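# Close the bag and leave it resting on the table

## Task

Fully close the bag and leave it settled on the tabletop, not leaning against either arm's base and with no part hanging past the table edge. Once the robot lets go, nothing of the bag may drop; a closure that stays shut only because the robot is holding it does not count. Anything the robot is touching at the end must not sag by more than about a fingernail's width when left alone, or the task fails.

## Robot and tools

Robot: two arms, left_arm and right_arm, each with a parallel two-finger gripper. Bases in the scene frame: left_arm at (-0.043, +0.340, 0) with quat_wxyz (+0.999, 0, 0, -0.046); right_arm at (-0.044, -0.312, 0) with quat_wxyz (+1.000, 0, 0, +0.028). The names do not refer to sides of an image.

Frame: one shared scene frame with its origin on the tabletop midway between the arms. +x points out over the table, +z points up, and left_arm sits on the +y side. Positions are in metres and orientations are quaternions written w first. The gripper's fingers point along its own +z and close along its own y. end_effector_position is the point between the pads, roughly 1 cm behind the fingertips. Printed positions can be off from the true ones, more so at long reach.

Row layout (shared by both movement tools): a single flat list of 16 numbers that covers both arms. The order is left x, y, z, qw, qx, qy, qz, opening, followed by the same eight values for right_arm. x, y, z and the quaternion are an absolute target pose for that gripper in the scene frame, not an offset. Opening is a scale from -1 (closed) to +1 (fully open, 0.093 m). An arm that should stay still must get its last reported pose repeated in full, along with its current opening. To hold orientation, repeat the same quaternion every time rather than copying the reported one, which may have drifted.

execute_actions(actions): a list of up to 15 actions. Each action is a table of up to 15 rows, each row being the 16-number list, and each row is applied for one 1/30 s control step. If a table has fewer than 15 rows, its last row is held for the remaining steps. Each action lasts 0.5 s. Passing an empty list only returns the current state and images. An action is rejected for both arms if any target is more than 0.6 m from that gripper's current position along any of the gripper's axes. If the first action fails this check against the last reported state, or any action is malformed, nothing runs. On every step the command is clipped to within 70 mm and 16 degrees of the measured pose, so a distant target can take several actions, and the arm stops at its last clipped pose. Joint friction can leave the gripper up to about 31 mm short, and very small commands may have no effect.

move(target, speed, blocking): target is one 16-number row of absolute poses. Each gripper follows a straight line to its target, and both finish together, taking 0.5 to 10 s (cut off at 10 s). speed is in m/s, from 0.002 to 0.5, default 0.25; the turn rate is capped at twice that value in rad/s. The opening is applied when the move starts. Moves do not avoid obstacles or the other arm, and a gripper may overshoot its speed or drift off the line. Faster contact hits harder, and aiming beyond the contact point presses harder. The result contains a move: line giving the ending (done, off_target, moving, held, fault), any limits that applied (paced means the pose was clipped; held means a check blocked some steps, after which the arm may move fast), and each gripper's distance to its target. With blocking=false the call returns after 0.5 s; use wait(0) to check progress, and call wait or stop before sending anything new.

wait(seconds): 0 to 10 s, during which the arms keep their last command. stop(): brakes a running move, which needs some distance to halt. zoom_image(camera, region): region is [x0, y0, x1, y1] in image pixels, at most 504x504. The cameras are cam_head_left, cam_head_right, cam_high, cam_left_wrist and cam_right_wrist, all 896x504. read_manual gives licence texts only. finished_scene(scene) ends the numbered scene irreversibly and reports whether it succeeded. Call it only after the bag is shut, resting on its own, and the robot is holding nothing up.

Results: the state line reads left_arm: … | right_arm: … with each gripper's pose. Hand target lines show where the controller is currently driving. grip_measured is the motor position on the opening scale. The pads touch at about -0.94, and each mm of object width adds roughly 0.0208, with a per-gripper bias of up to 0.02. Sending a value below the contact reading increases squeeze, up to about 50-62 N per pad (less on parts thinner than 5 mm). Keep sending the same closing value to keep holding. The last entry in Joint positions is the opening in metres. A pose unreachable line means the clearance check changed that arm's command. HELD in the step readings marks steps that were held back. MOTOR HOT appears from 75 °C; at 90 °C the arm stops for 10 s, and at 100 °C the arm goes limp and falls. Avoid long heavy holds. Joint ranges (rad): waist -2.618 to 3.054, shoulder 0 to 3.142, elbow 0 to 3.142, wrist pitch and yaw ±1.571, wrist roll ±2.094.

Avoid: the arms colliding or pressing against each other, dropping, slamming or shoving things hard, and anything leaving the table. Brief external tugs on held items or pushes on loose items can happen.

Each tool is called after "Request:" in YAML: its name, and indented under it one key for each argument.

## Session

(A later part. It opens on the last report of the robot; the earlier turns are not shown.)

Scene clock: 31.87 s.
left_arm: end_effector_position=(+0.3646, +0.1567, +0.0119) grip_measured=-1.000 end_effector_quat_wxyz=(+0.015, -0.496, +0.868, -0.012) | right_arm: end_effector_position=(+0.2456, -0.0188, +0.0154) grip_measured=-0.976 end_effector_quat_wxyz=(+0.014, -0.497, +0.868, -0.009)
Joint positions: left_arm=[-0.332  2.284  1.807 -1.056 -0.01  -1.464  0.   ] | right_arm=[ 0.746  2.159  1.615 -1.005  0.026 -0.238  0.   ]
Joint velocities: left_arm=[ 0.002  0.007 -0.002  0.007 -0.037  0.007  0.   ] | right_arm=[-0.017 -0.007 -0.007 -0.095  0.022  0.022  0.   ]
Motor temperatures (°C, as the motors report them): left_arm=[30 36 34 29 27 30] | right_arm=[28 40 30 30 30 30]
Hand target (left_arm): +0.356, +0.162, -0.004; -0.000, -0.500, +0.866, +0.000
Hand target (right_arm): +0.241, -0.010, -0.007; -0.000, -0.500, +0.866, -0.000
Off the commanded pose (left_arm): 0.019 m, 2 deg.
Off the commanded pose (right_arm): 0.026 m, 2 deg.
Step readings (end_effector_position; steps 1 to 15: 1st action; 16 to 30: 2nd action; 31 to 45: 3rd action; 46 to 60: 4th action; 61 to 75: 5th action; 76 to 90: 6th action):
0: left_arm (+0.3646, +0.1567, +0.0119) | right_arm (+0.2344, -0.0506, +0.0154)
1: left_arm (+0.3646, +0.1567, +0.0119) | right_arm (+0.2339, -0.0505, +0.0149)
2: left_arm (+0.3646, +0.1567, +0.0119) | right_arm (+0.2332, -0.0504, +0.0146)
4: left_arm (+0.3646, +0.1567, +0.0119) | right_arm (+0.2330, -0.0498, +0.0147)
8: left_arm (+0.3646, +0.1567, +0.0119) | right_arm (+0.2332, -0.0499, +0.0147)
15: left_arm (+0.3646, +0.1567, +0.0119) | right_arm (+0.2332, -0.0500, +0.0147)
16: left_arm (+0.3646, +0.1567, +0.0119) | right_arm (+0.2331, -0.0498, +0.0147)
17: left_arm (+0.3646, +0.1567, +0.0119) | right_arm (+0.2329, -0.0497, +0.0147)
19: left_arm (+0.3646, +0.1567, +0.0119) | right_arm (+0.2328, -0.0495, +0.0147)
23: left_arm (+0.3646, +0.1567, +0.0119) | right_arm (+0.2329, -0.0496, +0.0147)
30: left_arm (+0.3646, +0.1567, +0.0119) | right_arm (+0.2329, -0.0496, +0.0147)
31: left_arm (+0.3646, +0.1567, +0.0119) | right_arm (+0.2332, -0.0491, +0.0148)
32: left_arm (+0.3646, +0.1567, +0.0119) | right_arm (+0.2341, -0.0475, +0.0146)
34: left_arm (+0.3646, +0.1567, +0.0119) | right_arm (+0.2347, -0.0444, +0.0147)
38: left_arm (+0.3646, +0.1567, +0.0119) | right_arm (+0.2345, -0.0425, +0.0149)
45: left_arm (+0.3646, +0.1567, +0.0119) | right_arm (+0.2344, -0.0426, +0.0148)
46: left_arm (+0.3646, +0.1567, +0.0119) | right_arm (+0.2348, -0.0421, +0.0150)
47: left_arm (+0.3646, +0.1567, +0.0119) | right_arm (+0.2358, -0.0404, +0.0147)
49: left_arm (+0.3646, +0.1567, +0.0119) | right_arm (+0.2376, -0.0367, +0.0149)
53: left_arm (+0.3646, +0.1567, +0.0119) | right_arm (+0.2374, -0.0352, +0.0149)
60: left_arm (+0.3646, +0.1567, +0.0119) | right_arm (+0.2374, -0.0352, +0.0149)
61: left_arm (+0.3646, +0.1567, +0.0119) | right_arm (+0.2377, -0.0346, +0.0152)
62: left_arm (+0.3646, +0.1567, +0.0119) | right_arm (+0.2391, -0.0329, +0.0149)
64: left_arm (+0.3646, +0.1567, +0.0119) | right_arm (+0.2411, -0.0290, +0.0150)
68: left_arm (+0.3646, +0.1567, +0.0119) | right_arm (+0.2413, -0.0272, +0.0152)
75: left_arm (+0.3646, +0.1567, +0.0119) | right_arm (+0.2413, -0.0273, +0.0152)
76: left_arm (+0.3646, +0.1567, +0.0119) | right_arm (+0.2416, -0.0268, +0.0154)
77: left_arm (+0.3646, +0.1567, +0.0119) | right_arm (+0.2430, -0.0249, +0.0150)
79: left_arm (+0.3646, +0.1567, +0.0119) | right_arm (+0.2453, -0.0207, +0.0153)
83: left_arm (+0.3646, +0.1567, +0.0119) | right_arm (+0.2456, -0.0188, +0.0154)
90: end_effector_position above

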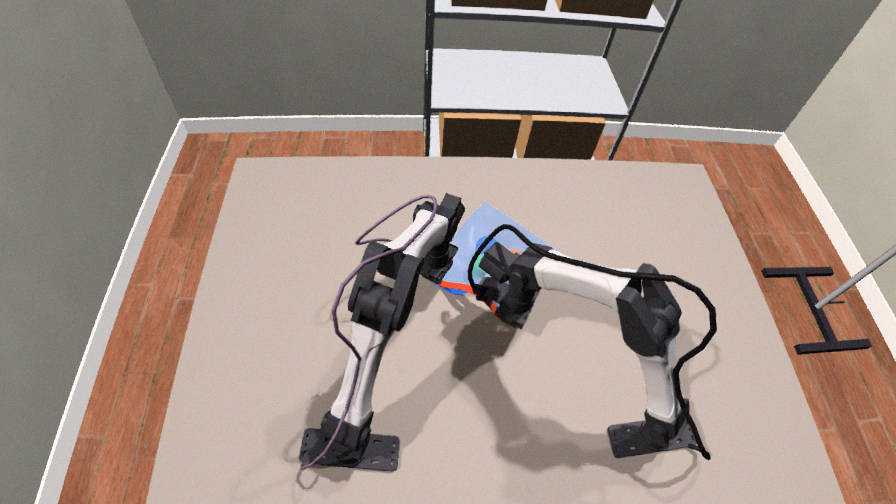

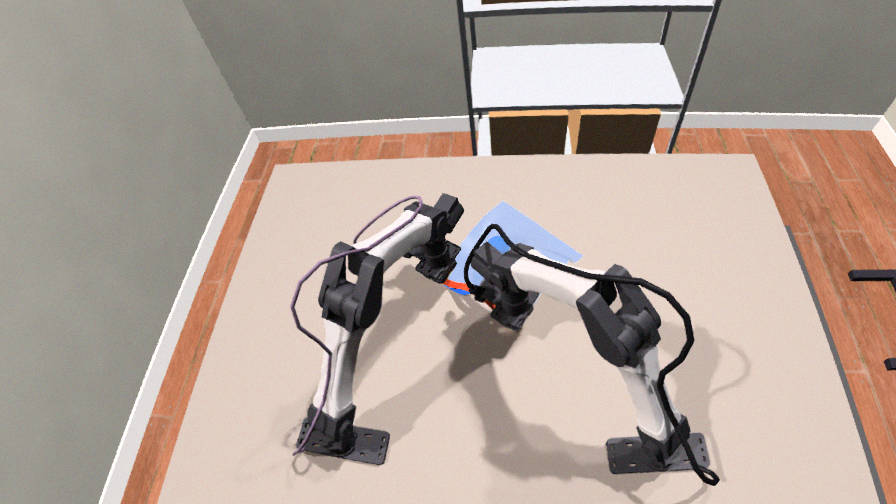

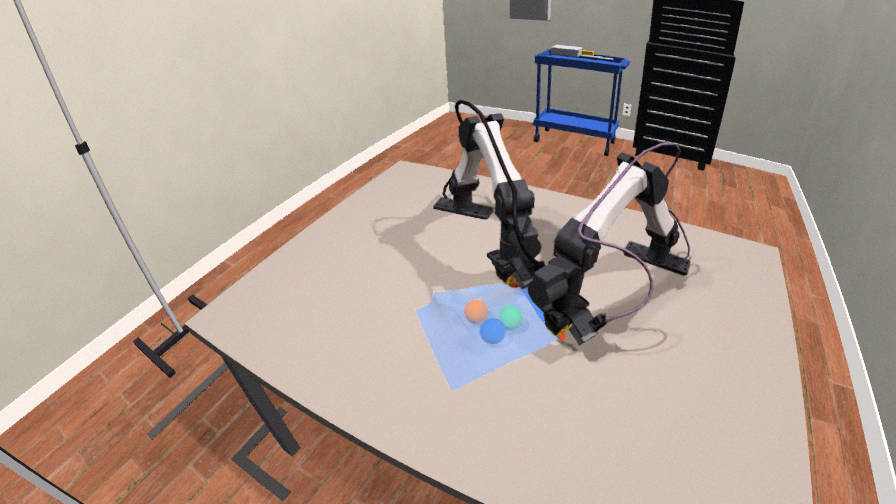

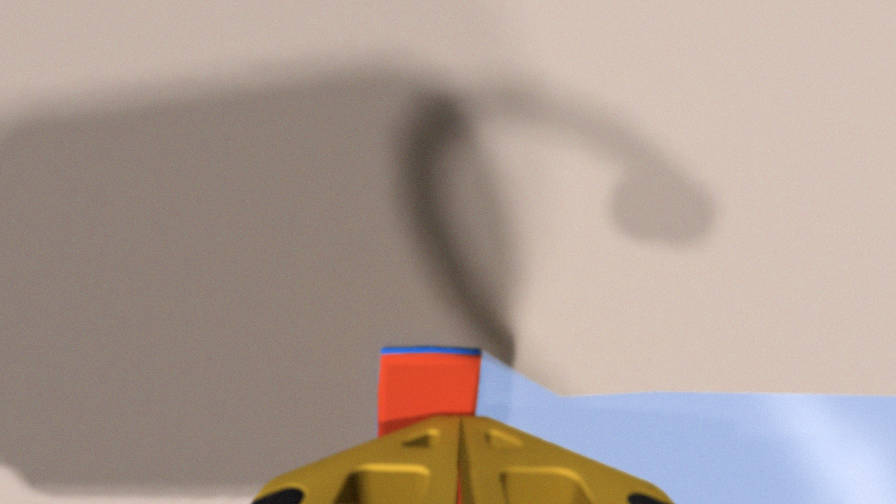

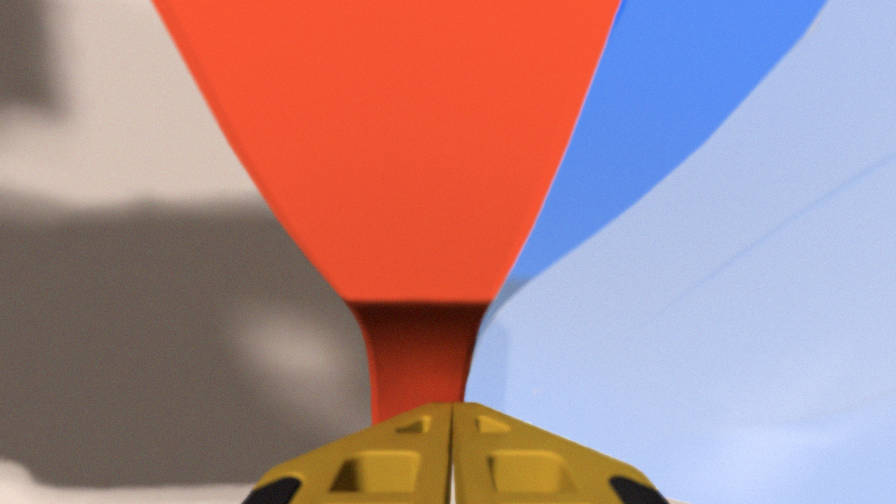

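Request:
execute_actions:
  actions:
    - [[0.357,0.162,-0.005,0,-0.5,0.866,0,-1, 0.2324,-0.0263,-0.008,0,-0.5,0.866,0,-1]]
    - [[0.357,0.162,-0.005,0,-0.5,0.866,0,-1, 0.2254,-0.0416,-0.008,0,-0.5,0.866,0,-1]]
    - [[0.357,0.162,-0.005,0,-0.5,0.866,0,-1, 0.2194,-0.055,-0.008,0,-0.5,0.866,0,-1]]
    - [[0.357,0.162,-0.005,0,-0.5,0.866,0,-1, 0.214,-0.066,-0.008,0,-0.5,0.866,0,-1]]

Scene clock: 35.07 s.
left_arm: end_effector_position=(+0.3646, +0.1567, +0.0119) grip_measured=-1.000 end_effector_quat_wxyz=(+0.015, -0.496, +0.868, -0.012) | right_arm: end_effector_position=(+0.2327, -0.0422, +0.0146) grip_measured=-0.976 end_effector_quat_wxyz=(+0.051, -0.501, +0.864, +0.014)
Joint positions: left_arm=[-0.332  2.284  1.807 -1.056 -0.01  -1.464  0.   ] | right_arm=[ 0.716  1.996  1.356 -0.825 -0.002 -0.278  0.   ]
Joint velocities: left_arm=[-0.007 -0.017  0.002 -0.022 -0.007 -0.022  0.   ] | right_arm=[-0.002 -0.007 -0.007  0.007 -0.051 -0.037  0.   ]
Motor temperatures (°C, as the motors report them): left_arm=[30 37 34 29 27 30] | right_arm=[28 40 30 30 30 30]
Hand target (left_arm): +0.356, +0.162, -0.004; -0.000, -0.500, +0.866, +0.000
Hand target (right_arm): +0.214, -0.066, -0.006; -0.000, -0.500, +0.866, +0.000
Off the commanded pose (left_arm): 0.019 m, 2 deg.
Off the commanded pose (right_arm): 0.038 m, 6 deg.
Step readings (end_effector_position; steps 1 to 15: 1st action; 16 to 30: 2nd action; 31 to 45: 3rd action; 46 to 60: 4th action):
0: left_arm (+0.3646, +0.1567, +0.0119) | right_arm (+0.2456, -0.0188, +0.0154)
1: left_arm (+0.3646, +0.1567, +0.0119) | right_arm (+0.2451, -0.0193, +0.0150)
2: left_arm (+0.3646, +0.1567, +0.0119) | right_arm (+0.2440, -0.0204, +0.0152)
4: left_arm (+0.3646, +0.1567, +0.0119) | right_arm (+0.2441, -0.0203, +0.0152)
8: left_arm (+0.3646, +0.1567, +0.0119) | right_arm (+0.2444, -0.0201, +0.0151)
15: left_arm (+0.3646, +0.1567, +0.0119) | right_arm (+0.2444, -0.0200, +0.0150)
16: left_arm (+0.3646, +0.1567, +0.0119) | right_arm (+0.2441, -0.0208, +0.0150)
17: left_arm (+0.3646, +0.1567, +0.0119) | right_arm (+0.2421, -0.0235, +0.0153)
19: left_arm (+0.3646, +0.1567, +0.0119) | right_arm (+0.2396, -0.0268, +0.0151)
23: left_arm (+0.3646, +0.1567, +0.0119) | right_arm (+0.2400, -0.0265, +0.0150)
30: left_arm (+0.3646, +0.1567, +0.0119) | right_arm (+0.2401, -0.0264, +0.0149)
31: left_arm (+0.3646, +0.1567, +0.0119) | right_arm (+0.2399, -0.0272, +0.0148)
32: left_arm (+0.3646, +0.1567, +0.0119) | right_arm (+0.2383, -0.0297, +0.0150)
34: left_arm (+0.3646, +0.1567, +0.0119) | right_arm (+0.2359, -0.0342, +0.0149)
38: left_arm (+0.3646, +0.1567, +0.0119) | right_arm (+0.2362, -0.0345, +0.0148)
45: left_arm (+0.3646, +0.1567, +0.0119) | right_arm (+0.2362, -0.0344, +0.0148)
46: left_arm (+0.3646, +0.1567, +0.0119) | right_arm (+0.2361, -0.0350, +0.0147)
47: left_arm (+0.3646, +0.1567, +0.0119) | right_arm (+0.2347, -0.0371, +0.0148)
49: left_arm (+0.3646, +0.1567, +0.0119) | right_arm (+0.2324, -0.0416, +0.0145)
53: left_arm (+0.3646, +0.1567, +0.0119) | right_arm (+0.2327, -0.0423, +0.0146)
60: end_effector_position above

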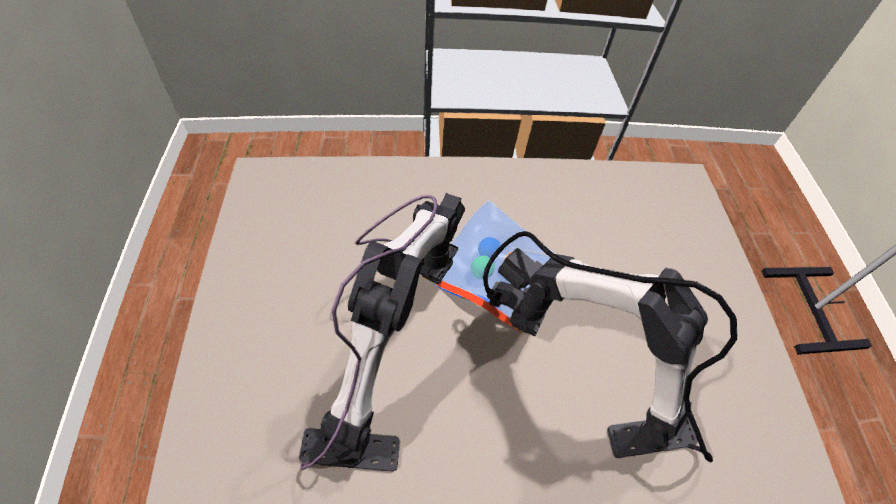

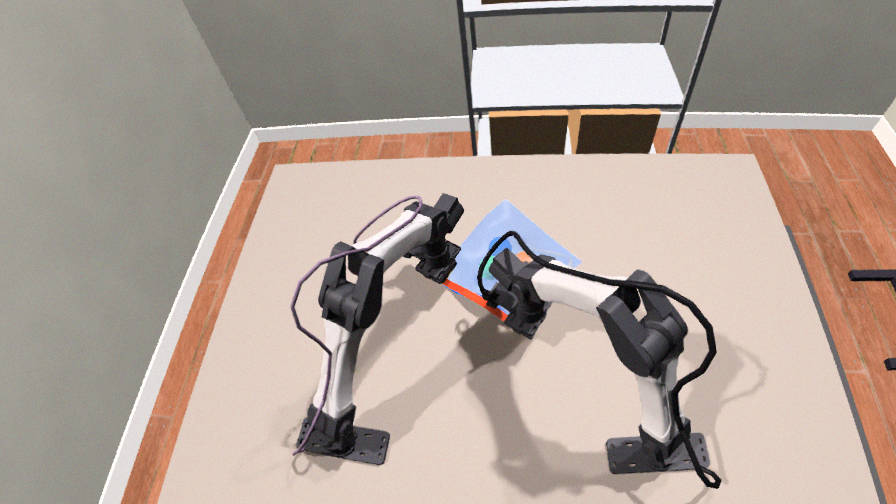

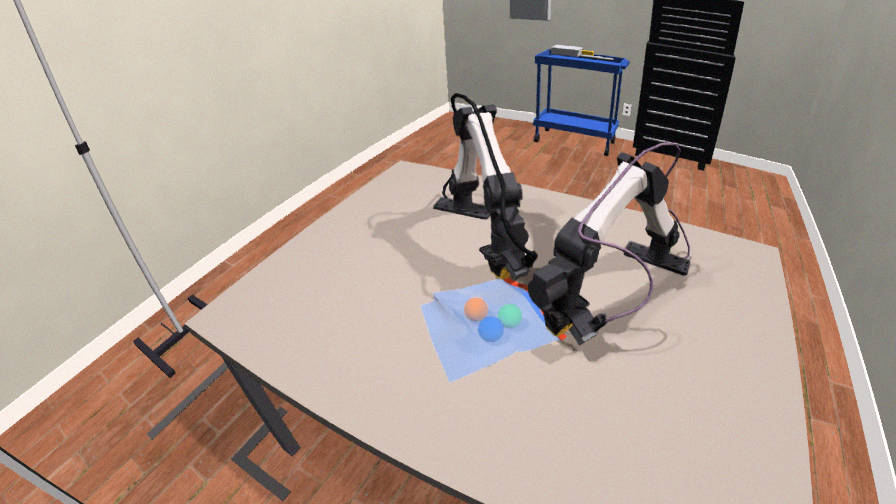

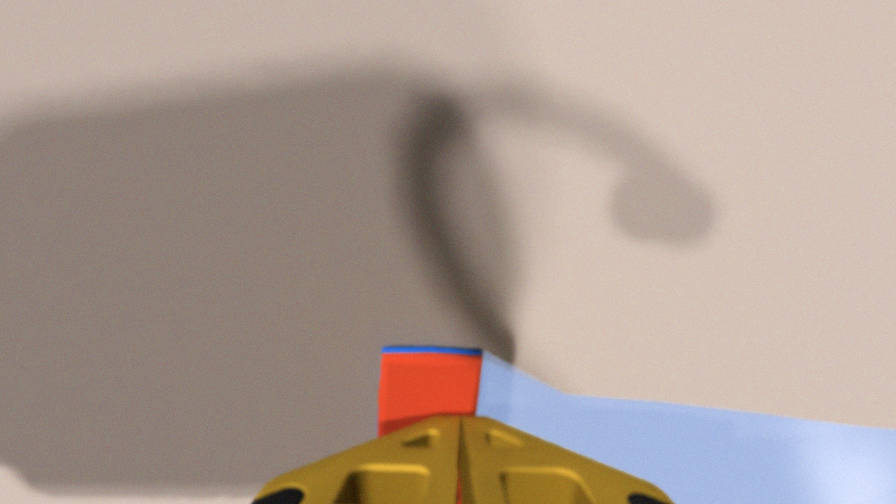

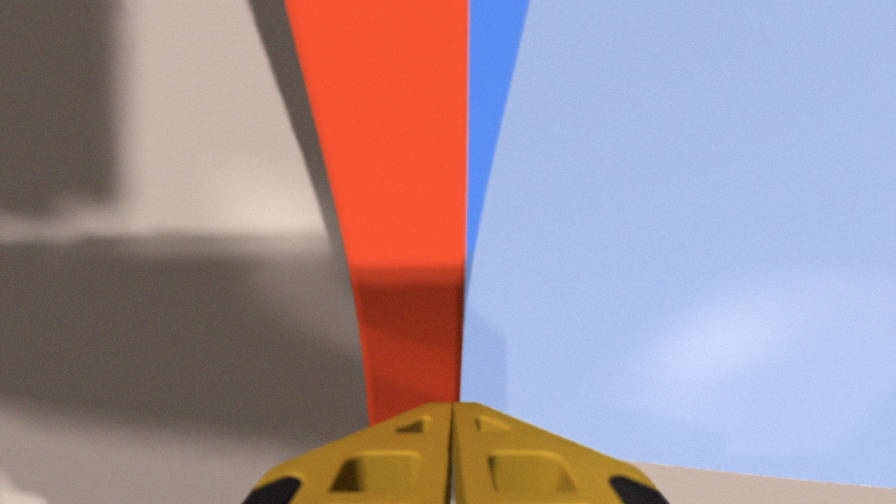

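Request:
execute_actions:
  actions:
    - [[0.357,0.162,-0.005,0,-0.5,0.866,0,-1, 0.210,-0.077,-0.008,0,-0.5,0.866,0,-1]]
    - [[0.357,0.162,-0.005,0,-0.5,0.866,0,-1, 0.207,-0.084,-0.008,0,-0.5,0.866,0,-1]]

Scene clock: 36.67 s.
left_arm: end_effector_position=(+0.3646, +0.1566, +0.0119) grip_measured=-1.000 end_effector_quat_wxyz=(+0.015, -0.496, +0.868, -0.013) | right_arm: end_effector_position=(+0.2283, -0.0584, +0.0120) grip_measured=-0.976 end_effector_quat_wxyz=(+0.055, -0.500, +0.864, +0.017)
Joint positions: left_arm=[-0.332  2.284  1.807 -1.056 -0.01  -1.464  0.   ] | right_arm=[ 0.69   1.943  1.266 -0.779 -0.008 -0.302  0.   ]
Joint velocities: left_arm=[ 0.007  0.002  0.007 -0.007 -0.007 -0.051  0.   ] | right_arm=[-0.012 -0.007 -0.007  0.022 -0.022 -0.066  0.   ]
Motor temperatures (°C, as the motors report them): left_arm=[30 37 34 29 27 30] | right_arm=[28 40 30 30 30 30]
Hand target (left_arm): +0.356, +0.162, -0.004; -0.000, -0.500, +0.866, +0.000
Hand target (right_arm): +0.208, -0.083, -0.007; -0.000, -0.500, +0.866, +0.001
Off the commanded pose (left_arm): 0.019 m, 2 deg.
Off the commanded pose (right_arm): 0.039 m, 7 deg.
Step readings (end_effector_position; steps 1 to 15: 1st action; 16 to 30: 2nd action):
0: left_arm (+0.3646, +0.1567, +0.0119) | right_arm (+0.2327, -0.0422, +0.0146)
1: left_arm (+0.3646, +0.1567, +0.0119) | right_arm (+0.2326, -0.0427, +0.0145)
2: left_arm (+0.3646, +0.1567, +0.0119) | right_arm (+0.2315, -0.0449, +0.0145)
4: left_arm (+0.3646, +0.1567, +0.0119) | right_arm (+0.2298, -0.0499, +0.0144)
8: left_arm (+0.3646, +0.1567, +0.0119) | right_arm (+0.2301, -0.0517, +0.0142)
15: left_arm (+0.3646, +0.1567, +0.0119) | right_arm (+0.2301, -0.0515, +0.0142)
16: left_arm (+0.3646, +0.1567, +0.0119) | right_arm (+0.2300, -0.0519, +0.0141)
17: left_arm (+0.3646, +0.1567, +0.0119) | right_arm (+0.2291, -0.0531, +0.0143)
19: left_arm (+0.3646, +0.1567, +0.0119) | right_arm (+0.2280, -0.0558, +0.0141)
23: left_arm (+0.3646, +0.1566, +0.0119) | right_arm (+0.2291, -0.0564, +0.0137)
30: end_effector_position above

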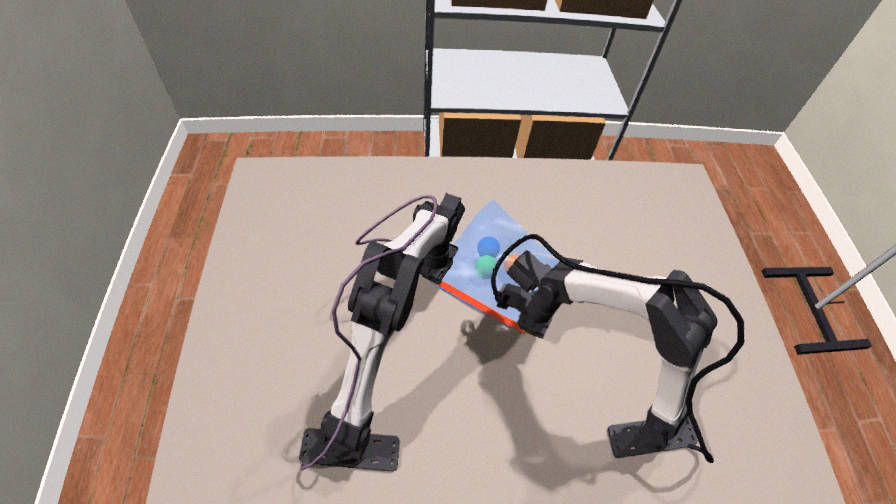

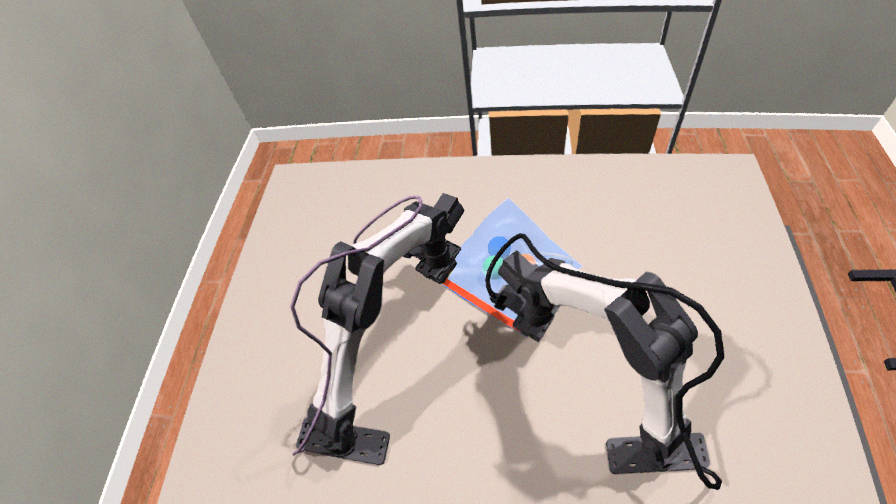

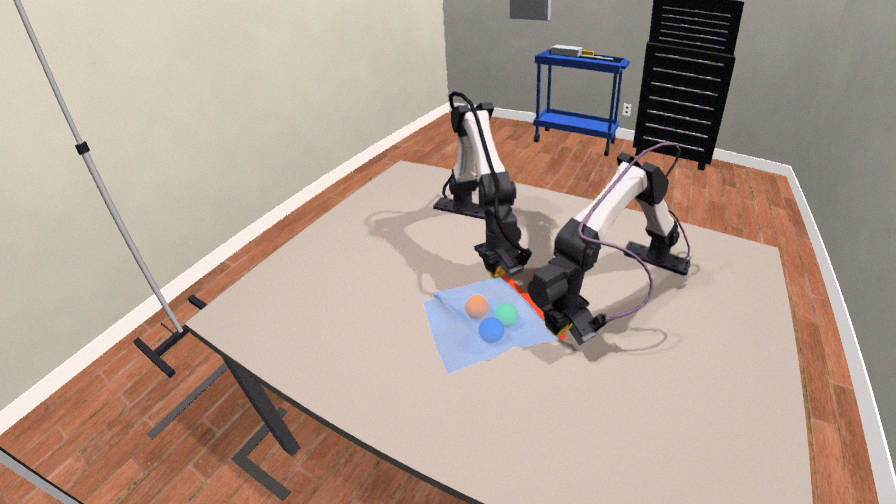

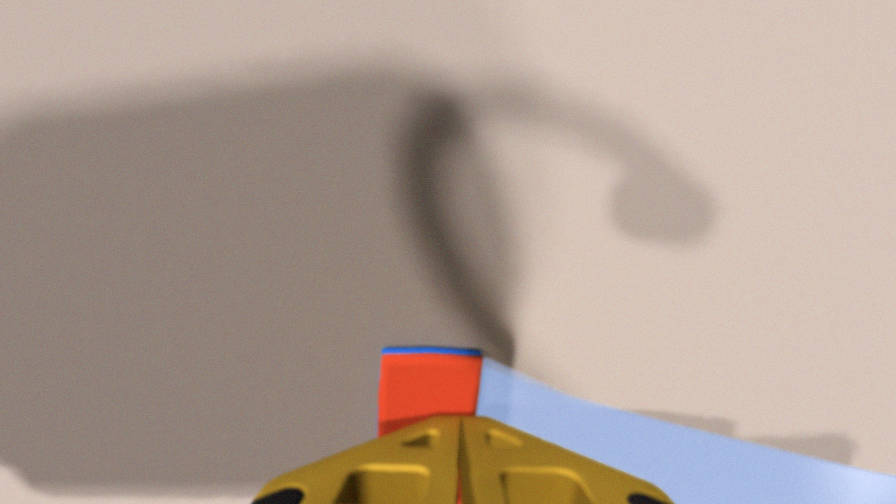

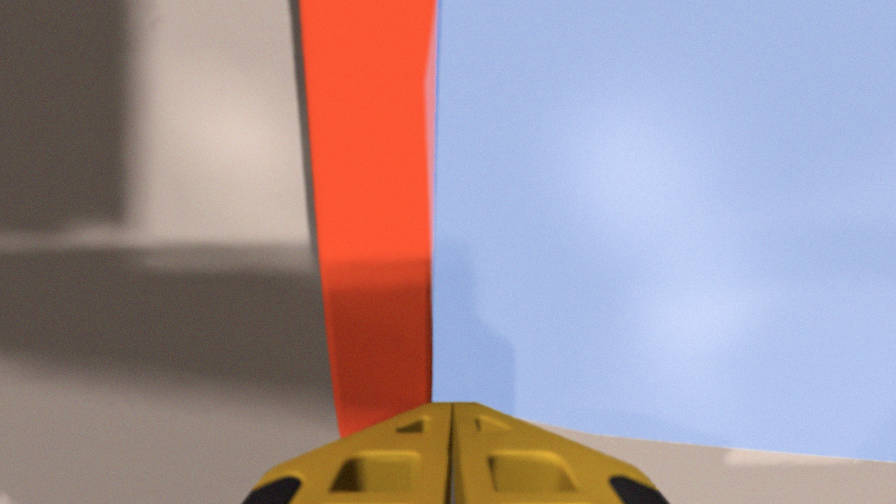

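Request:
execute_actions:
  actions:
    - [[0.357,0.162,-0.005,0,-0.5,0.866,0,-1, 0.222,-0.062,0.02,0,-0.5,0.866,0,-1],[0.357,0.162,-0.005,0,-0.5,0.866,0,-1, 0.224,-0.06,0.03,0,-0.5,0.866,0,-1],[0.357,0.162,-0.005,0,-0.5,0.866,0,-1, 0.226,-0.058,0.04,0,-0.5,0.866,0,-1],[0.357,0.162,-0.005,0,-0.5,0.866,0,-1, 0.228,-0.058,0.05,0,-0.5,0.866,0,-1],[0.357,0.162,-0.005,0,-0.5,0.866,0,-1, 0.228,-0.058,0.06,0,-0.5,0.866,0,-1]]

Request:
move:
  target: [0.357,0.162,-0.005,0,-0.5,0.866,0,-1, 0.28, 0.058, 0.06, 0, -0.966, 0.259, 0, -1]
  speed: 0.45

Scene clock: 41.90 s.
left_arm: end_effector_position=(+0.3646, +0.1566, +0.0119) grip_measured=-1.000 end_effector_quat_wxyz=(+0.015, -0.496, +0.868, -0.013) | right_arm: end_effector_position=(+0.2310, -0.0559, +0.0609) grip_measured=-0.976 end_effector_quat_wxyz=(+0.015, -0.500, +0.866, +0.007)
Joint positions: left_arm=[-0.332  2.284  1.807 -1.056 -0.01  -1.464  0.   ] | right_arm=[ 0.69   1.967  1.511 -1.083 -0.008 -0.301  0.   ]
Joint velocities: left_arm=[-0.017  0.002  0.007 -0.022  0.022 -0.022  0.   ] | right_arm=[ 0.002  0.002 -0.002 -0.212  0.066 -0.007  0.   ]
Motor temperatures (°C, as the motors report them): left_arm=[30 38 34 29 27 30] | right_arm=[28 41 30 30 30 30]
Hand target (left_arm): +0.356, +0.162, -0.004; -0.000, -0.500, +0.866, +0.000
Hand target (right_arm): +0.228, -0.058, +0.060; +0.001, -0.500, +0.866, +0.000
Off the commanded pose (left_arm): 0.019 m, 2 deg.
Off the commanded pose (right_arm): 0.004 m, 2 deg.
Step readings (end_effector_position):
0: left_arm (+0.3646, +0.1566, +0.0119) | right_arm (+0.2283, -0.0584, +0.0120)
1: left_arm (+0.3646, +0.1566, +0.0119) | right_arm (+0.2283, -0.0584, +0.0145)
2: left_arm (+0.3646, +0.1566, +0.0119) | right_arm (+0.2282, -0.0585, +0.0177)
4: left_arm (+0.3646, +0.1566, +0.0119) | right_arm (+0.2315, -0.0554, +0.0292)
8: left_arm (+0.3646, +0.1566, +0.0119) | right_arm (+0.2405, -0.0471, +0.0567)
15: end_effector_position above

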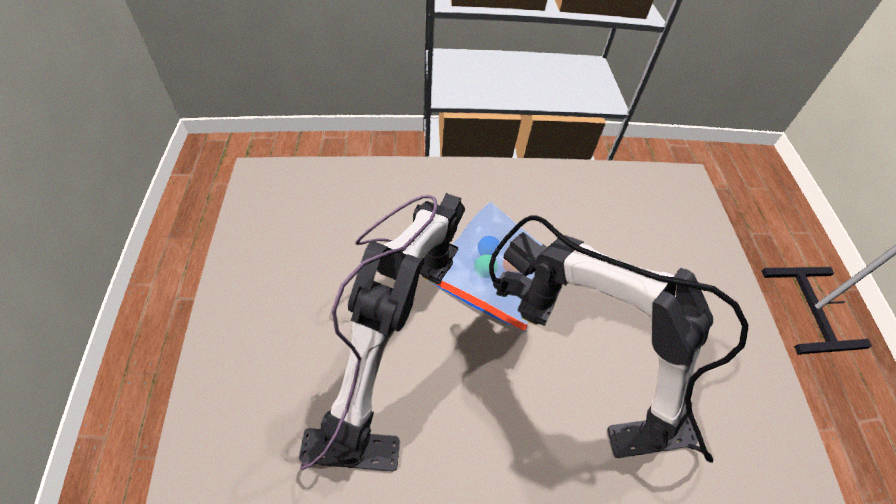

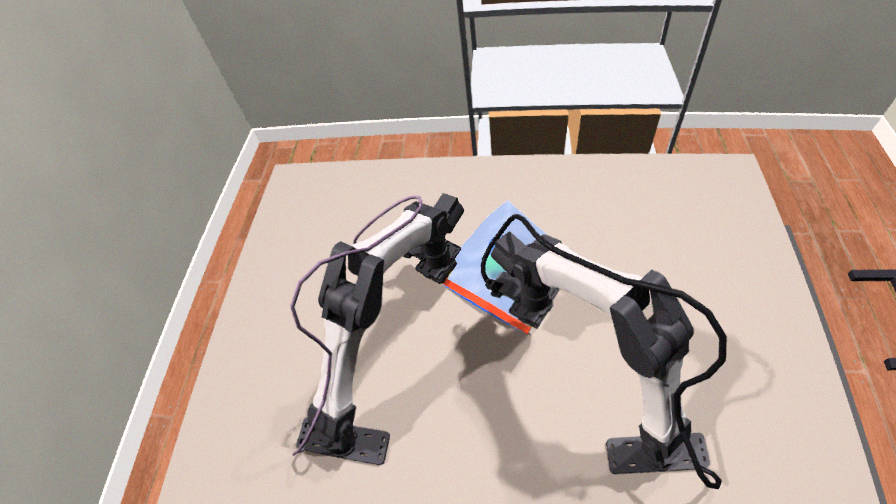

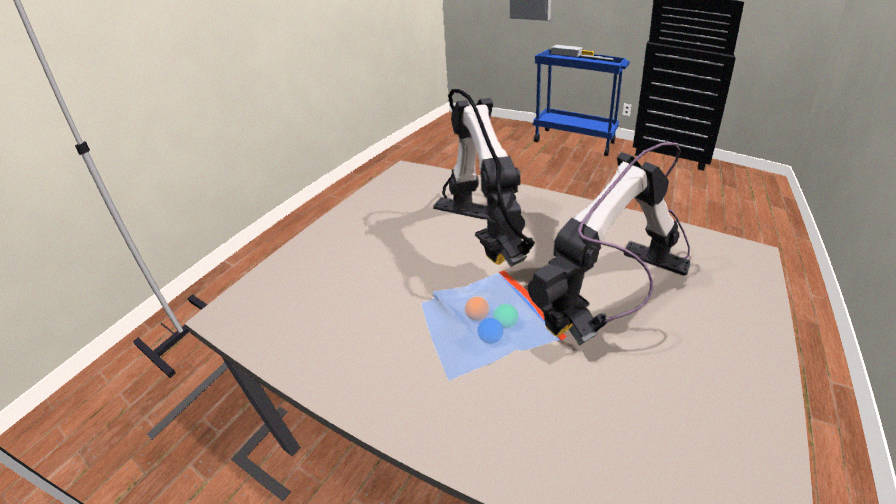

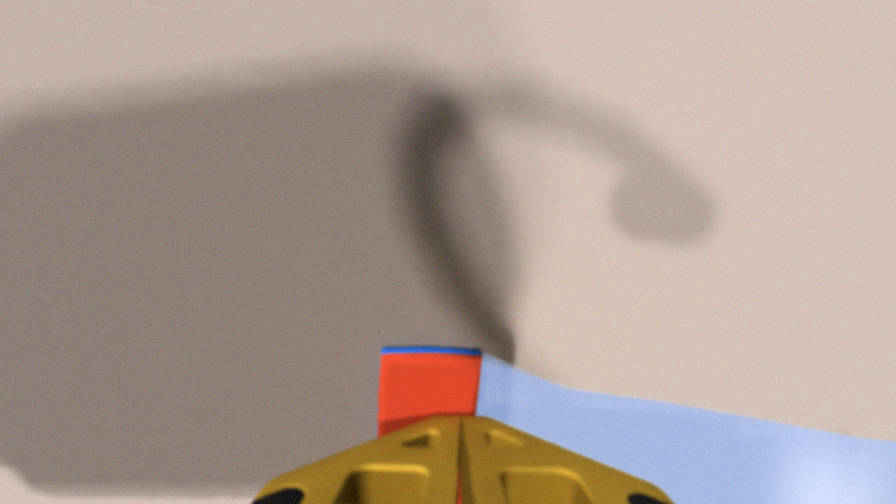

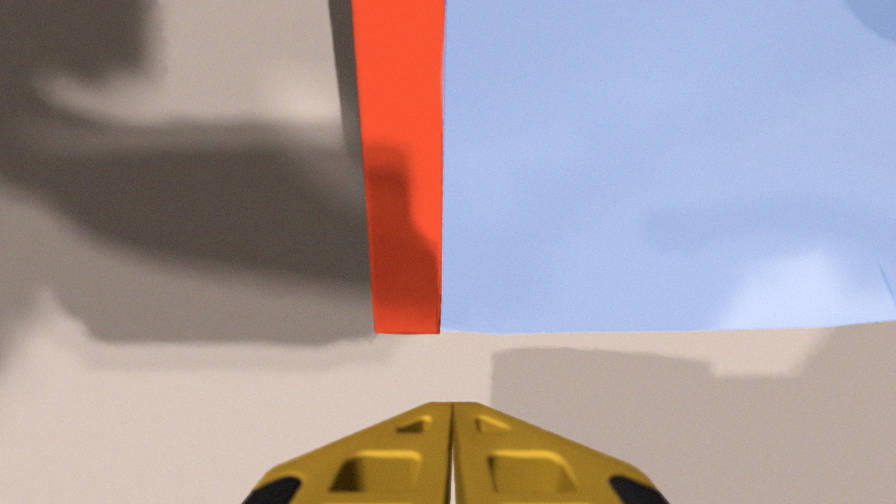

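Scene clock: 44.03 s.
left_arm: end_effector_position=(+0.3646, +0.1566, +0.0119) grip_measured=-1.000 end_effector_quat_wxyz=(+0.015, -0.496, +0.868, -0.013) | right_arm: end_effector_position=(+0.2758, +0.0385, +0.0645) grip_measured=-0.976 end_effector_quat_wxyz=(-0.031, +0.898, -0.439, +0.005)
Joint positions: left_arm=[-0.332  2.284  1.807 -1.056 -0.01  -1.464  0.   ] | right_arm=[ 0.772  2.36   2.148 -1.295 -0.008 -1.404  0.   ]
Joint velocities: left_arm=[ 0.007 -0.012 -0.007 -0.095 -0.022 -0.022  0.   ] | right_arm=[-0.002 -0.012 -0.002 -0.051  0.037  0.022  0.   ]
Motor temperatures (°C, as the motors report them): left_arm=[30 39 34 29 27 30] | right_arm=[28 42 31 29 30 30]
Hand target (left_arm): +0.356, +0.162, -0.004; -0.000, -0.500, +0.866, +0.000
Hand target (right_arm): +0.275, +0.037, +0.064; -0.028, +0.897, -0.441, +0.004
Off the commanded pose (left_arm): 0.019 m, 2 deg.
Off the commanded pose (right_arm): 0.020 m, 22 deg; orientation clipped at the last step of the last action.
move: held (right_arm), off_target (left_arm); limits=paced,held; held on 17 of 64 steps (right_arm), including the last (right_arm)
pose unreachable (right arm): on one or more control steps of this call, first in action 0 (counted from 0), this arm could not follow its commanded pose, so it was not sent that pose on those steps. On the call's last step it was still not sent that pose. It may still have moved: this result reports where it is.
cause: the commanded pose would bring a part of the arm too close to another arm (this arm's wrist (the part past joint 4) and the other arm's wrist (the part past joint 4)).

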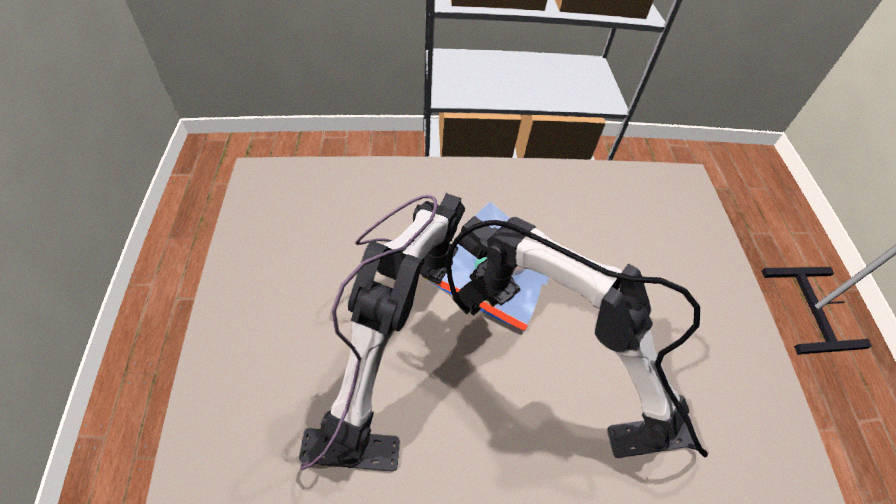

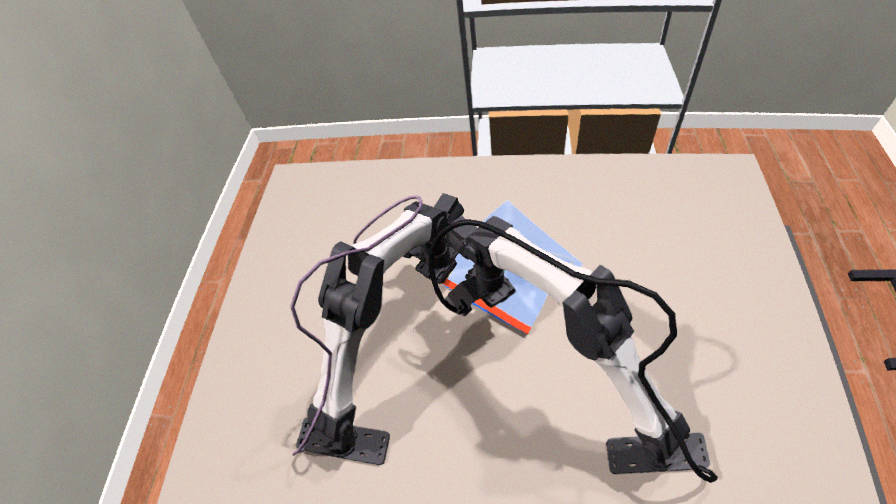

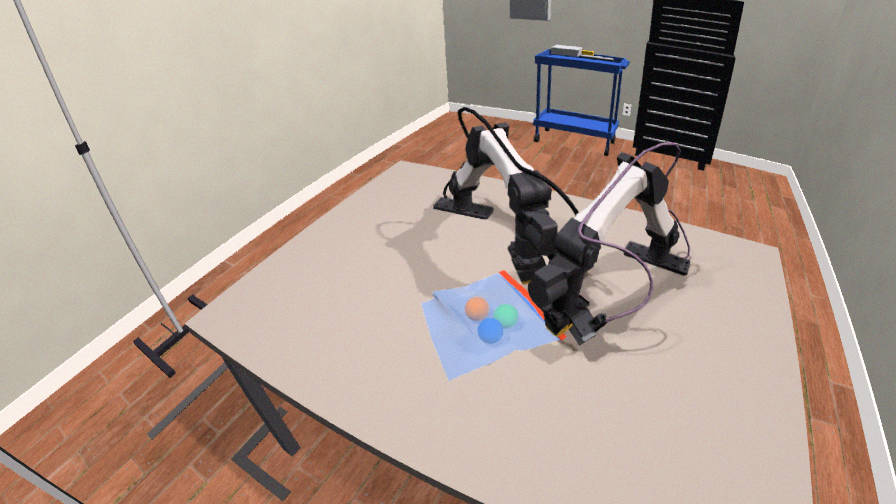

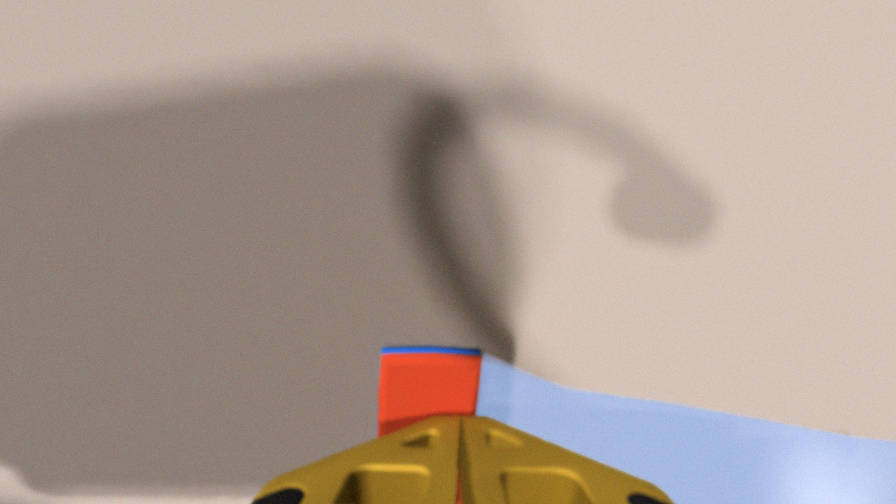

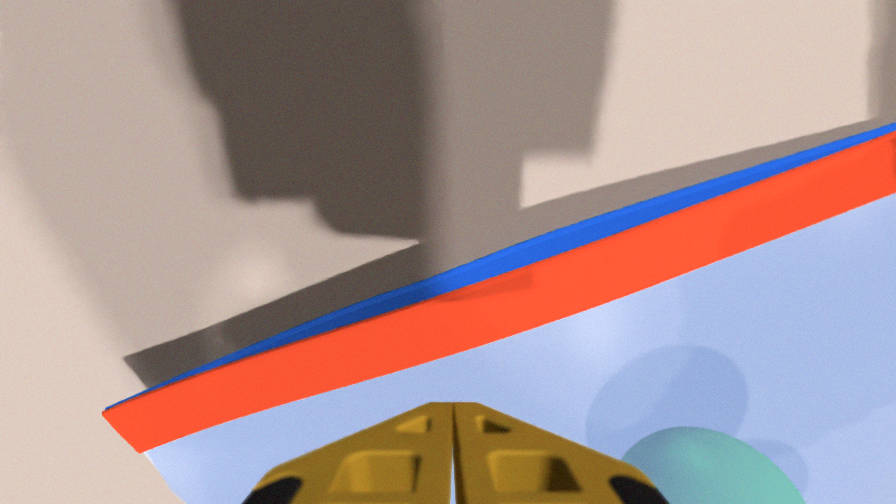

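Request:
move:
  target: [0.357,0.162,-0.005,0,-0.5,0.866,0,-1, 0.29, 0.066, 0.045, 0.209, -0.943, 0.253, -0.056, -1]
  speed: 0.25

Scene clock: 49.43 s.
left_arm: end_effector_position=(+0.3646, +0.1566, +0.0119) grip_measured=-1.000 end_effector_quat_wxyz=(+0.015, -0.496, +0.868, -0.013) | right_arm: end_effector_position=(+0.2905, +0.0704, +0.0447) grip_measured=-0.976 end_effector_quat_wxyz=(-0.206, +0.944, -0.252, +0.059)
Joint positions: left_arm=[-0.332  2.284  1.807 -1.056 -0.01  -1.464  0.   ] | right_arm=[ 0.768  2.157  1.643 -0.633 -0.085 -1.777  0.   ]
Joint velocities: left_arm=[ 0.002 -0.012 -0.012  0.007 -0.022  0.051  0.   ] | right_arm=[-0.007  0.002  0.002  0.022 -0.066  0.007  0.   ]
Motor temperatures (°C, as the motors report them): left_arm=[30 40 34 29 27 30] | right_arm=[28 45 31 30 30 30]
Hand target (left_arm): +0.356, +0.162, -0.004; -0.000, -0.500, +0.866, +0.000
Hand target (right_arm): +0.289, +0.066, +0.046; -0.209, +0.943, -0.252, +0.057
Off the commanded pose (left_arm): 0.019 m, 2 deg.
Off the commanded pose (right_arm): 0.004 m, 1 deg.
move: off_target (left_arm); limits=held; held on 1 of 53 steps (left_arm)
pose unreachable (left arm): on one or more control steps of this call, first in action 0 (counted from 0), this arm could not follow its commanded pose, so it was not sent that pose on those steps. It may still have moved: this result reports where it is.
cause: the commanded pose would bring a part of the arm too close to another arm (this arm's wrist (the part past joint 4) and the other arm's wrist (the part past joint 4)).

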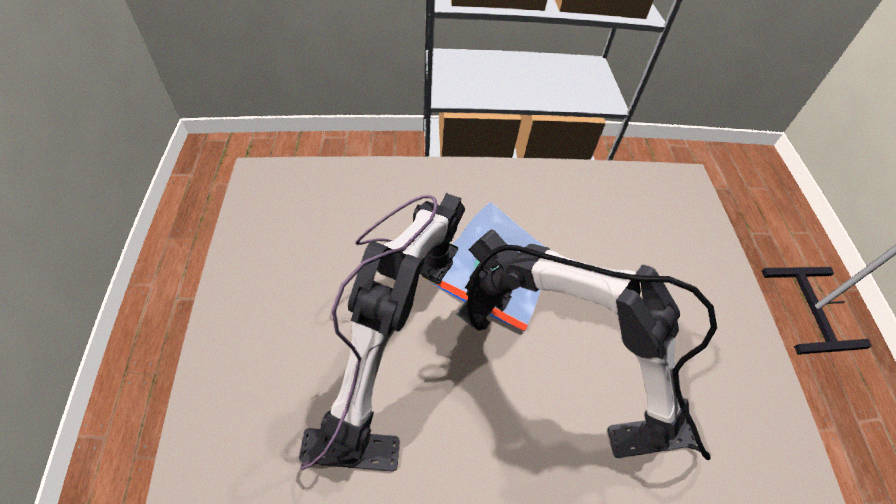

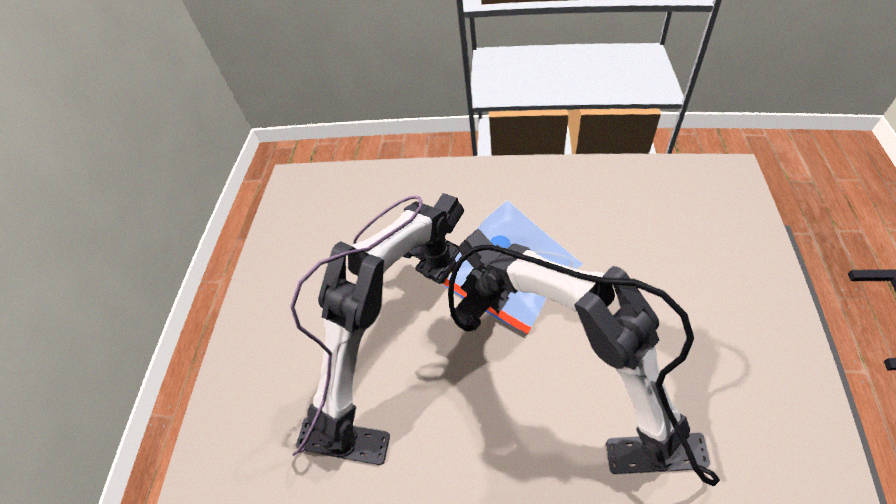

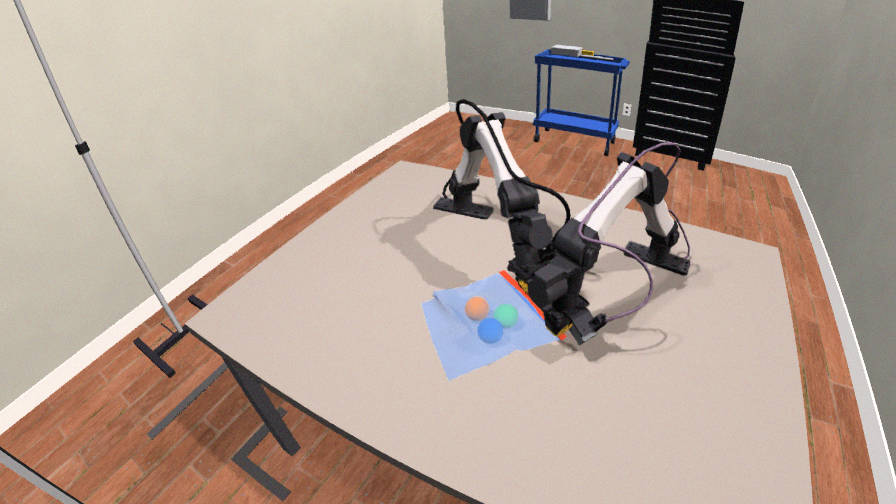

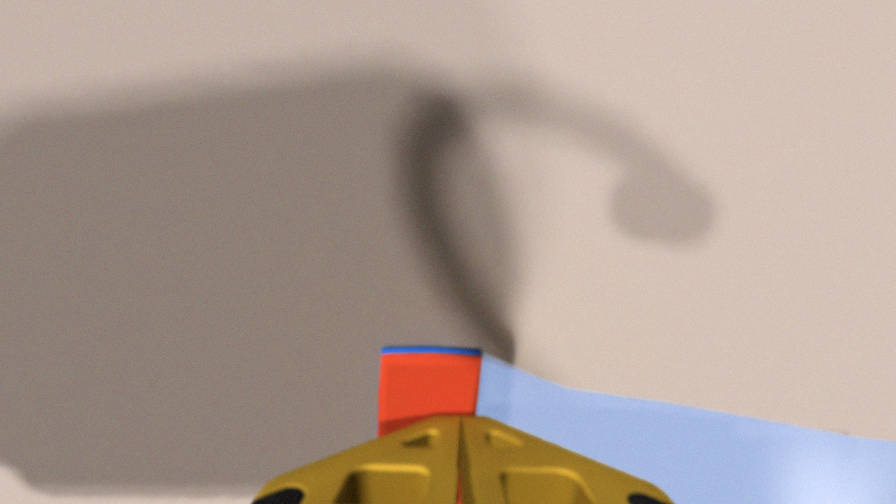

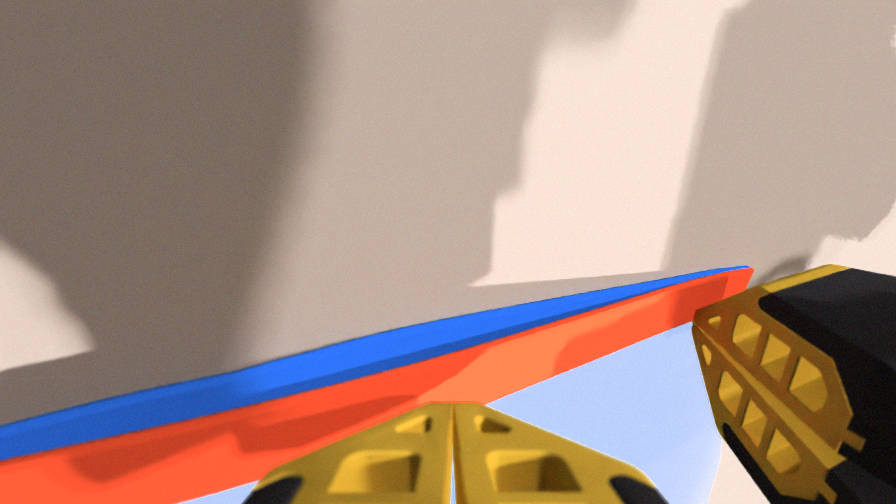

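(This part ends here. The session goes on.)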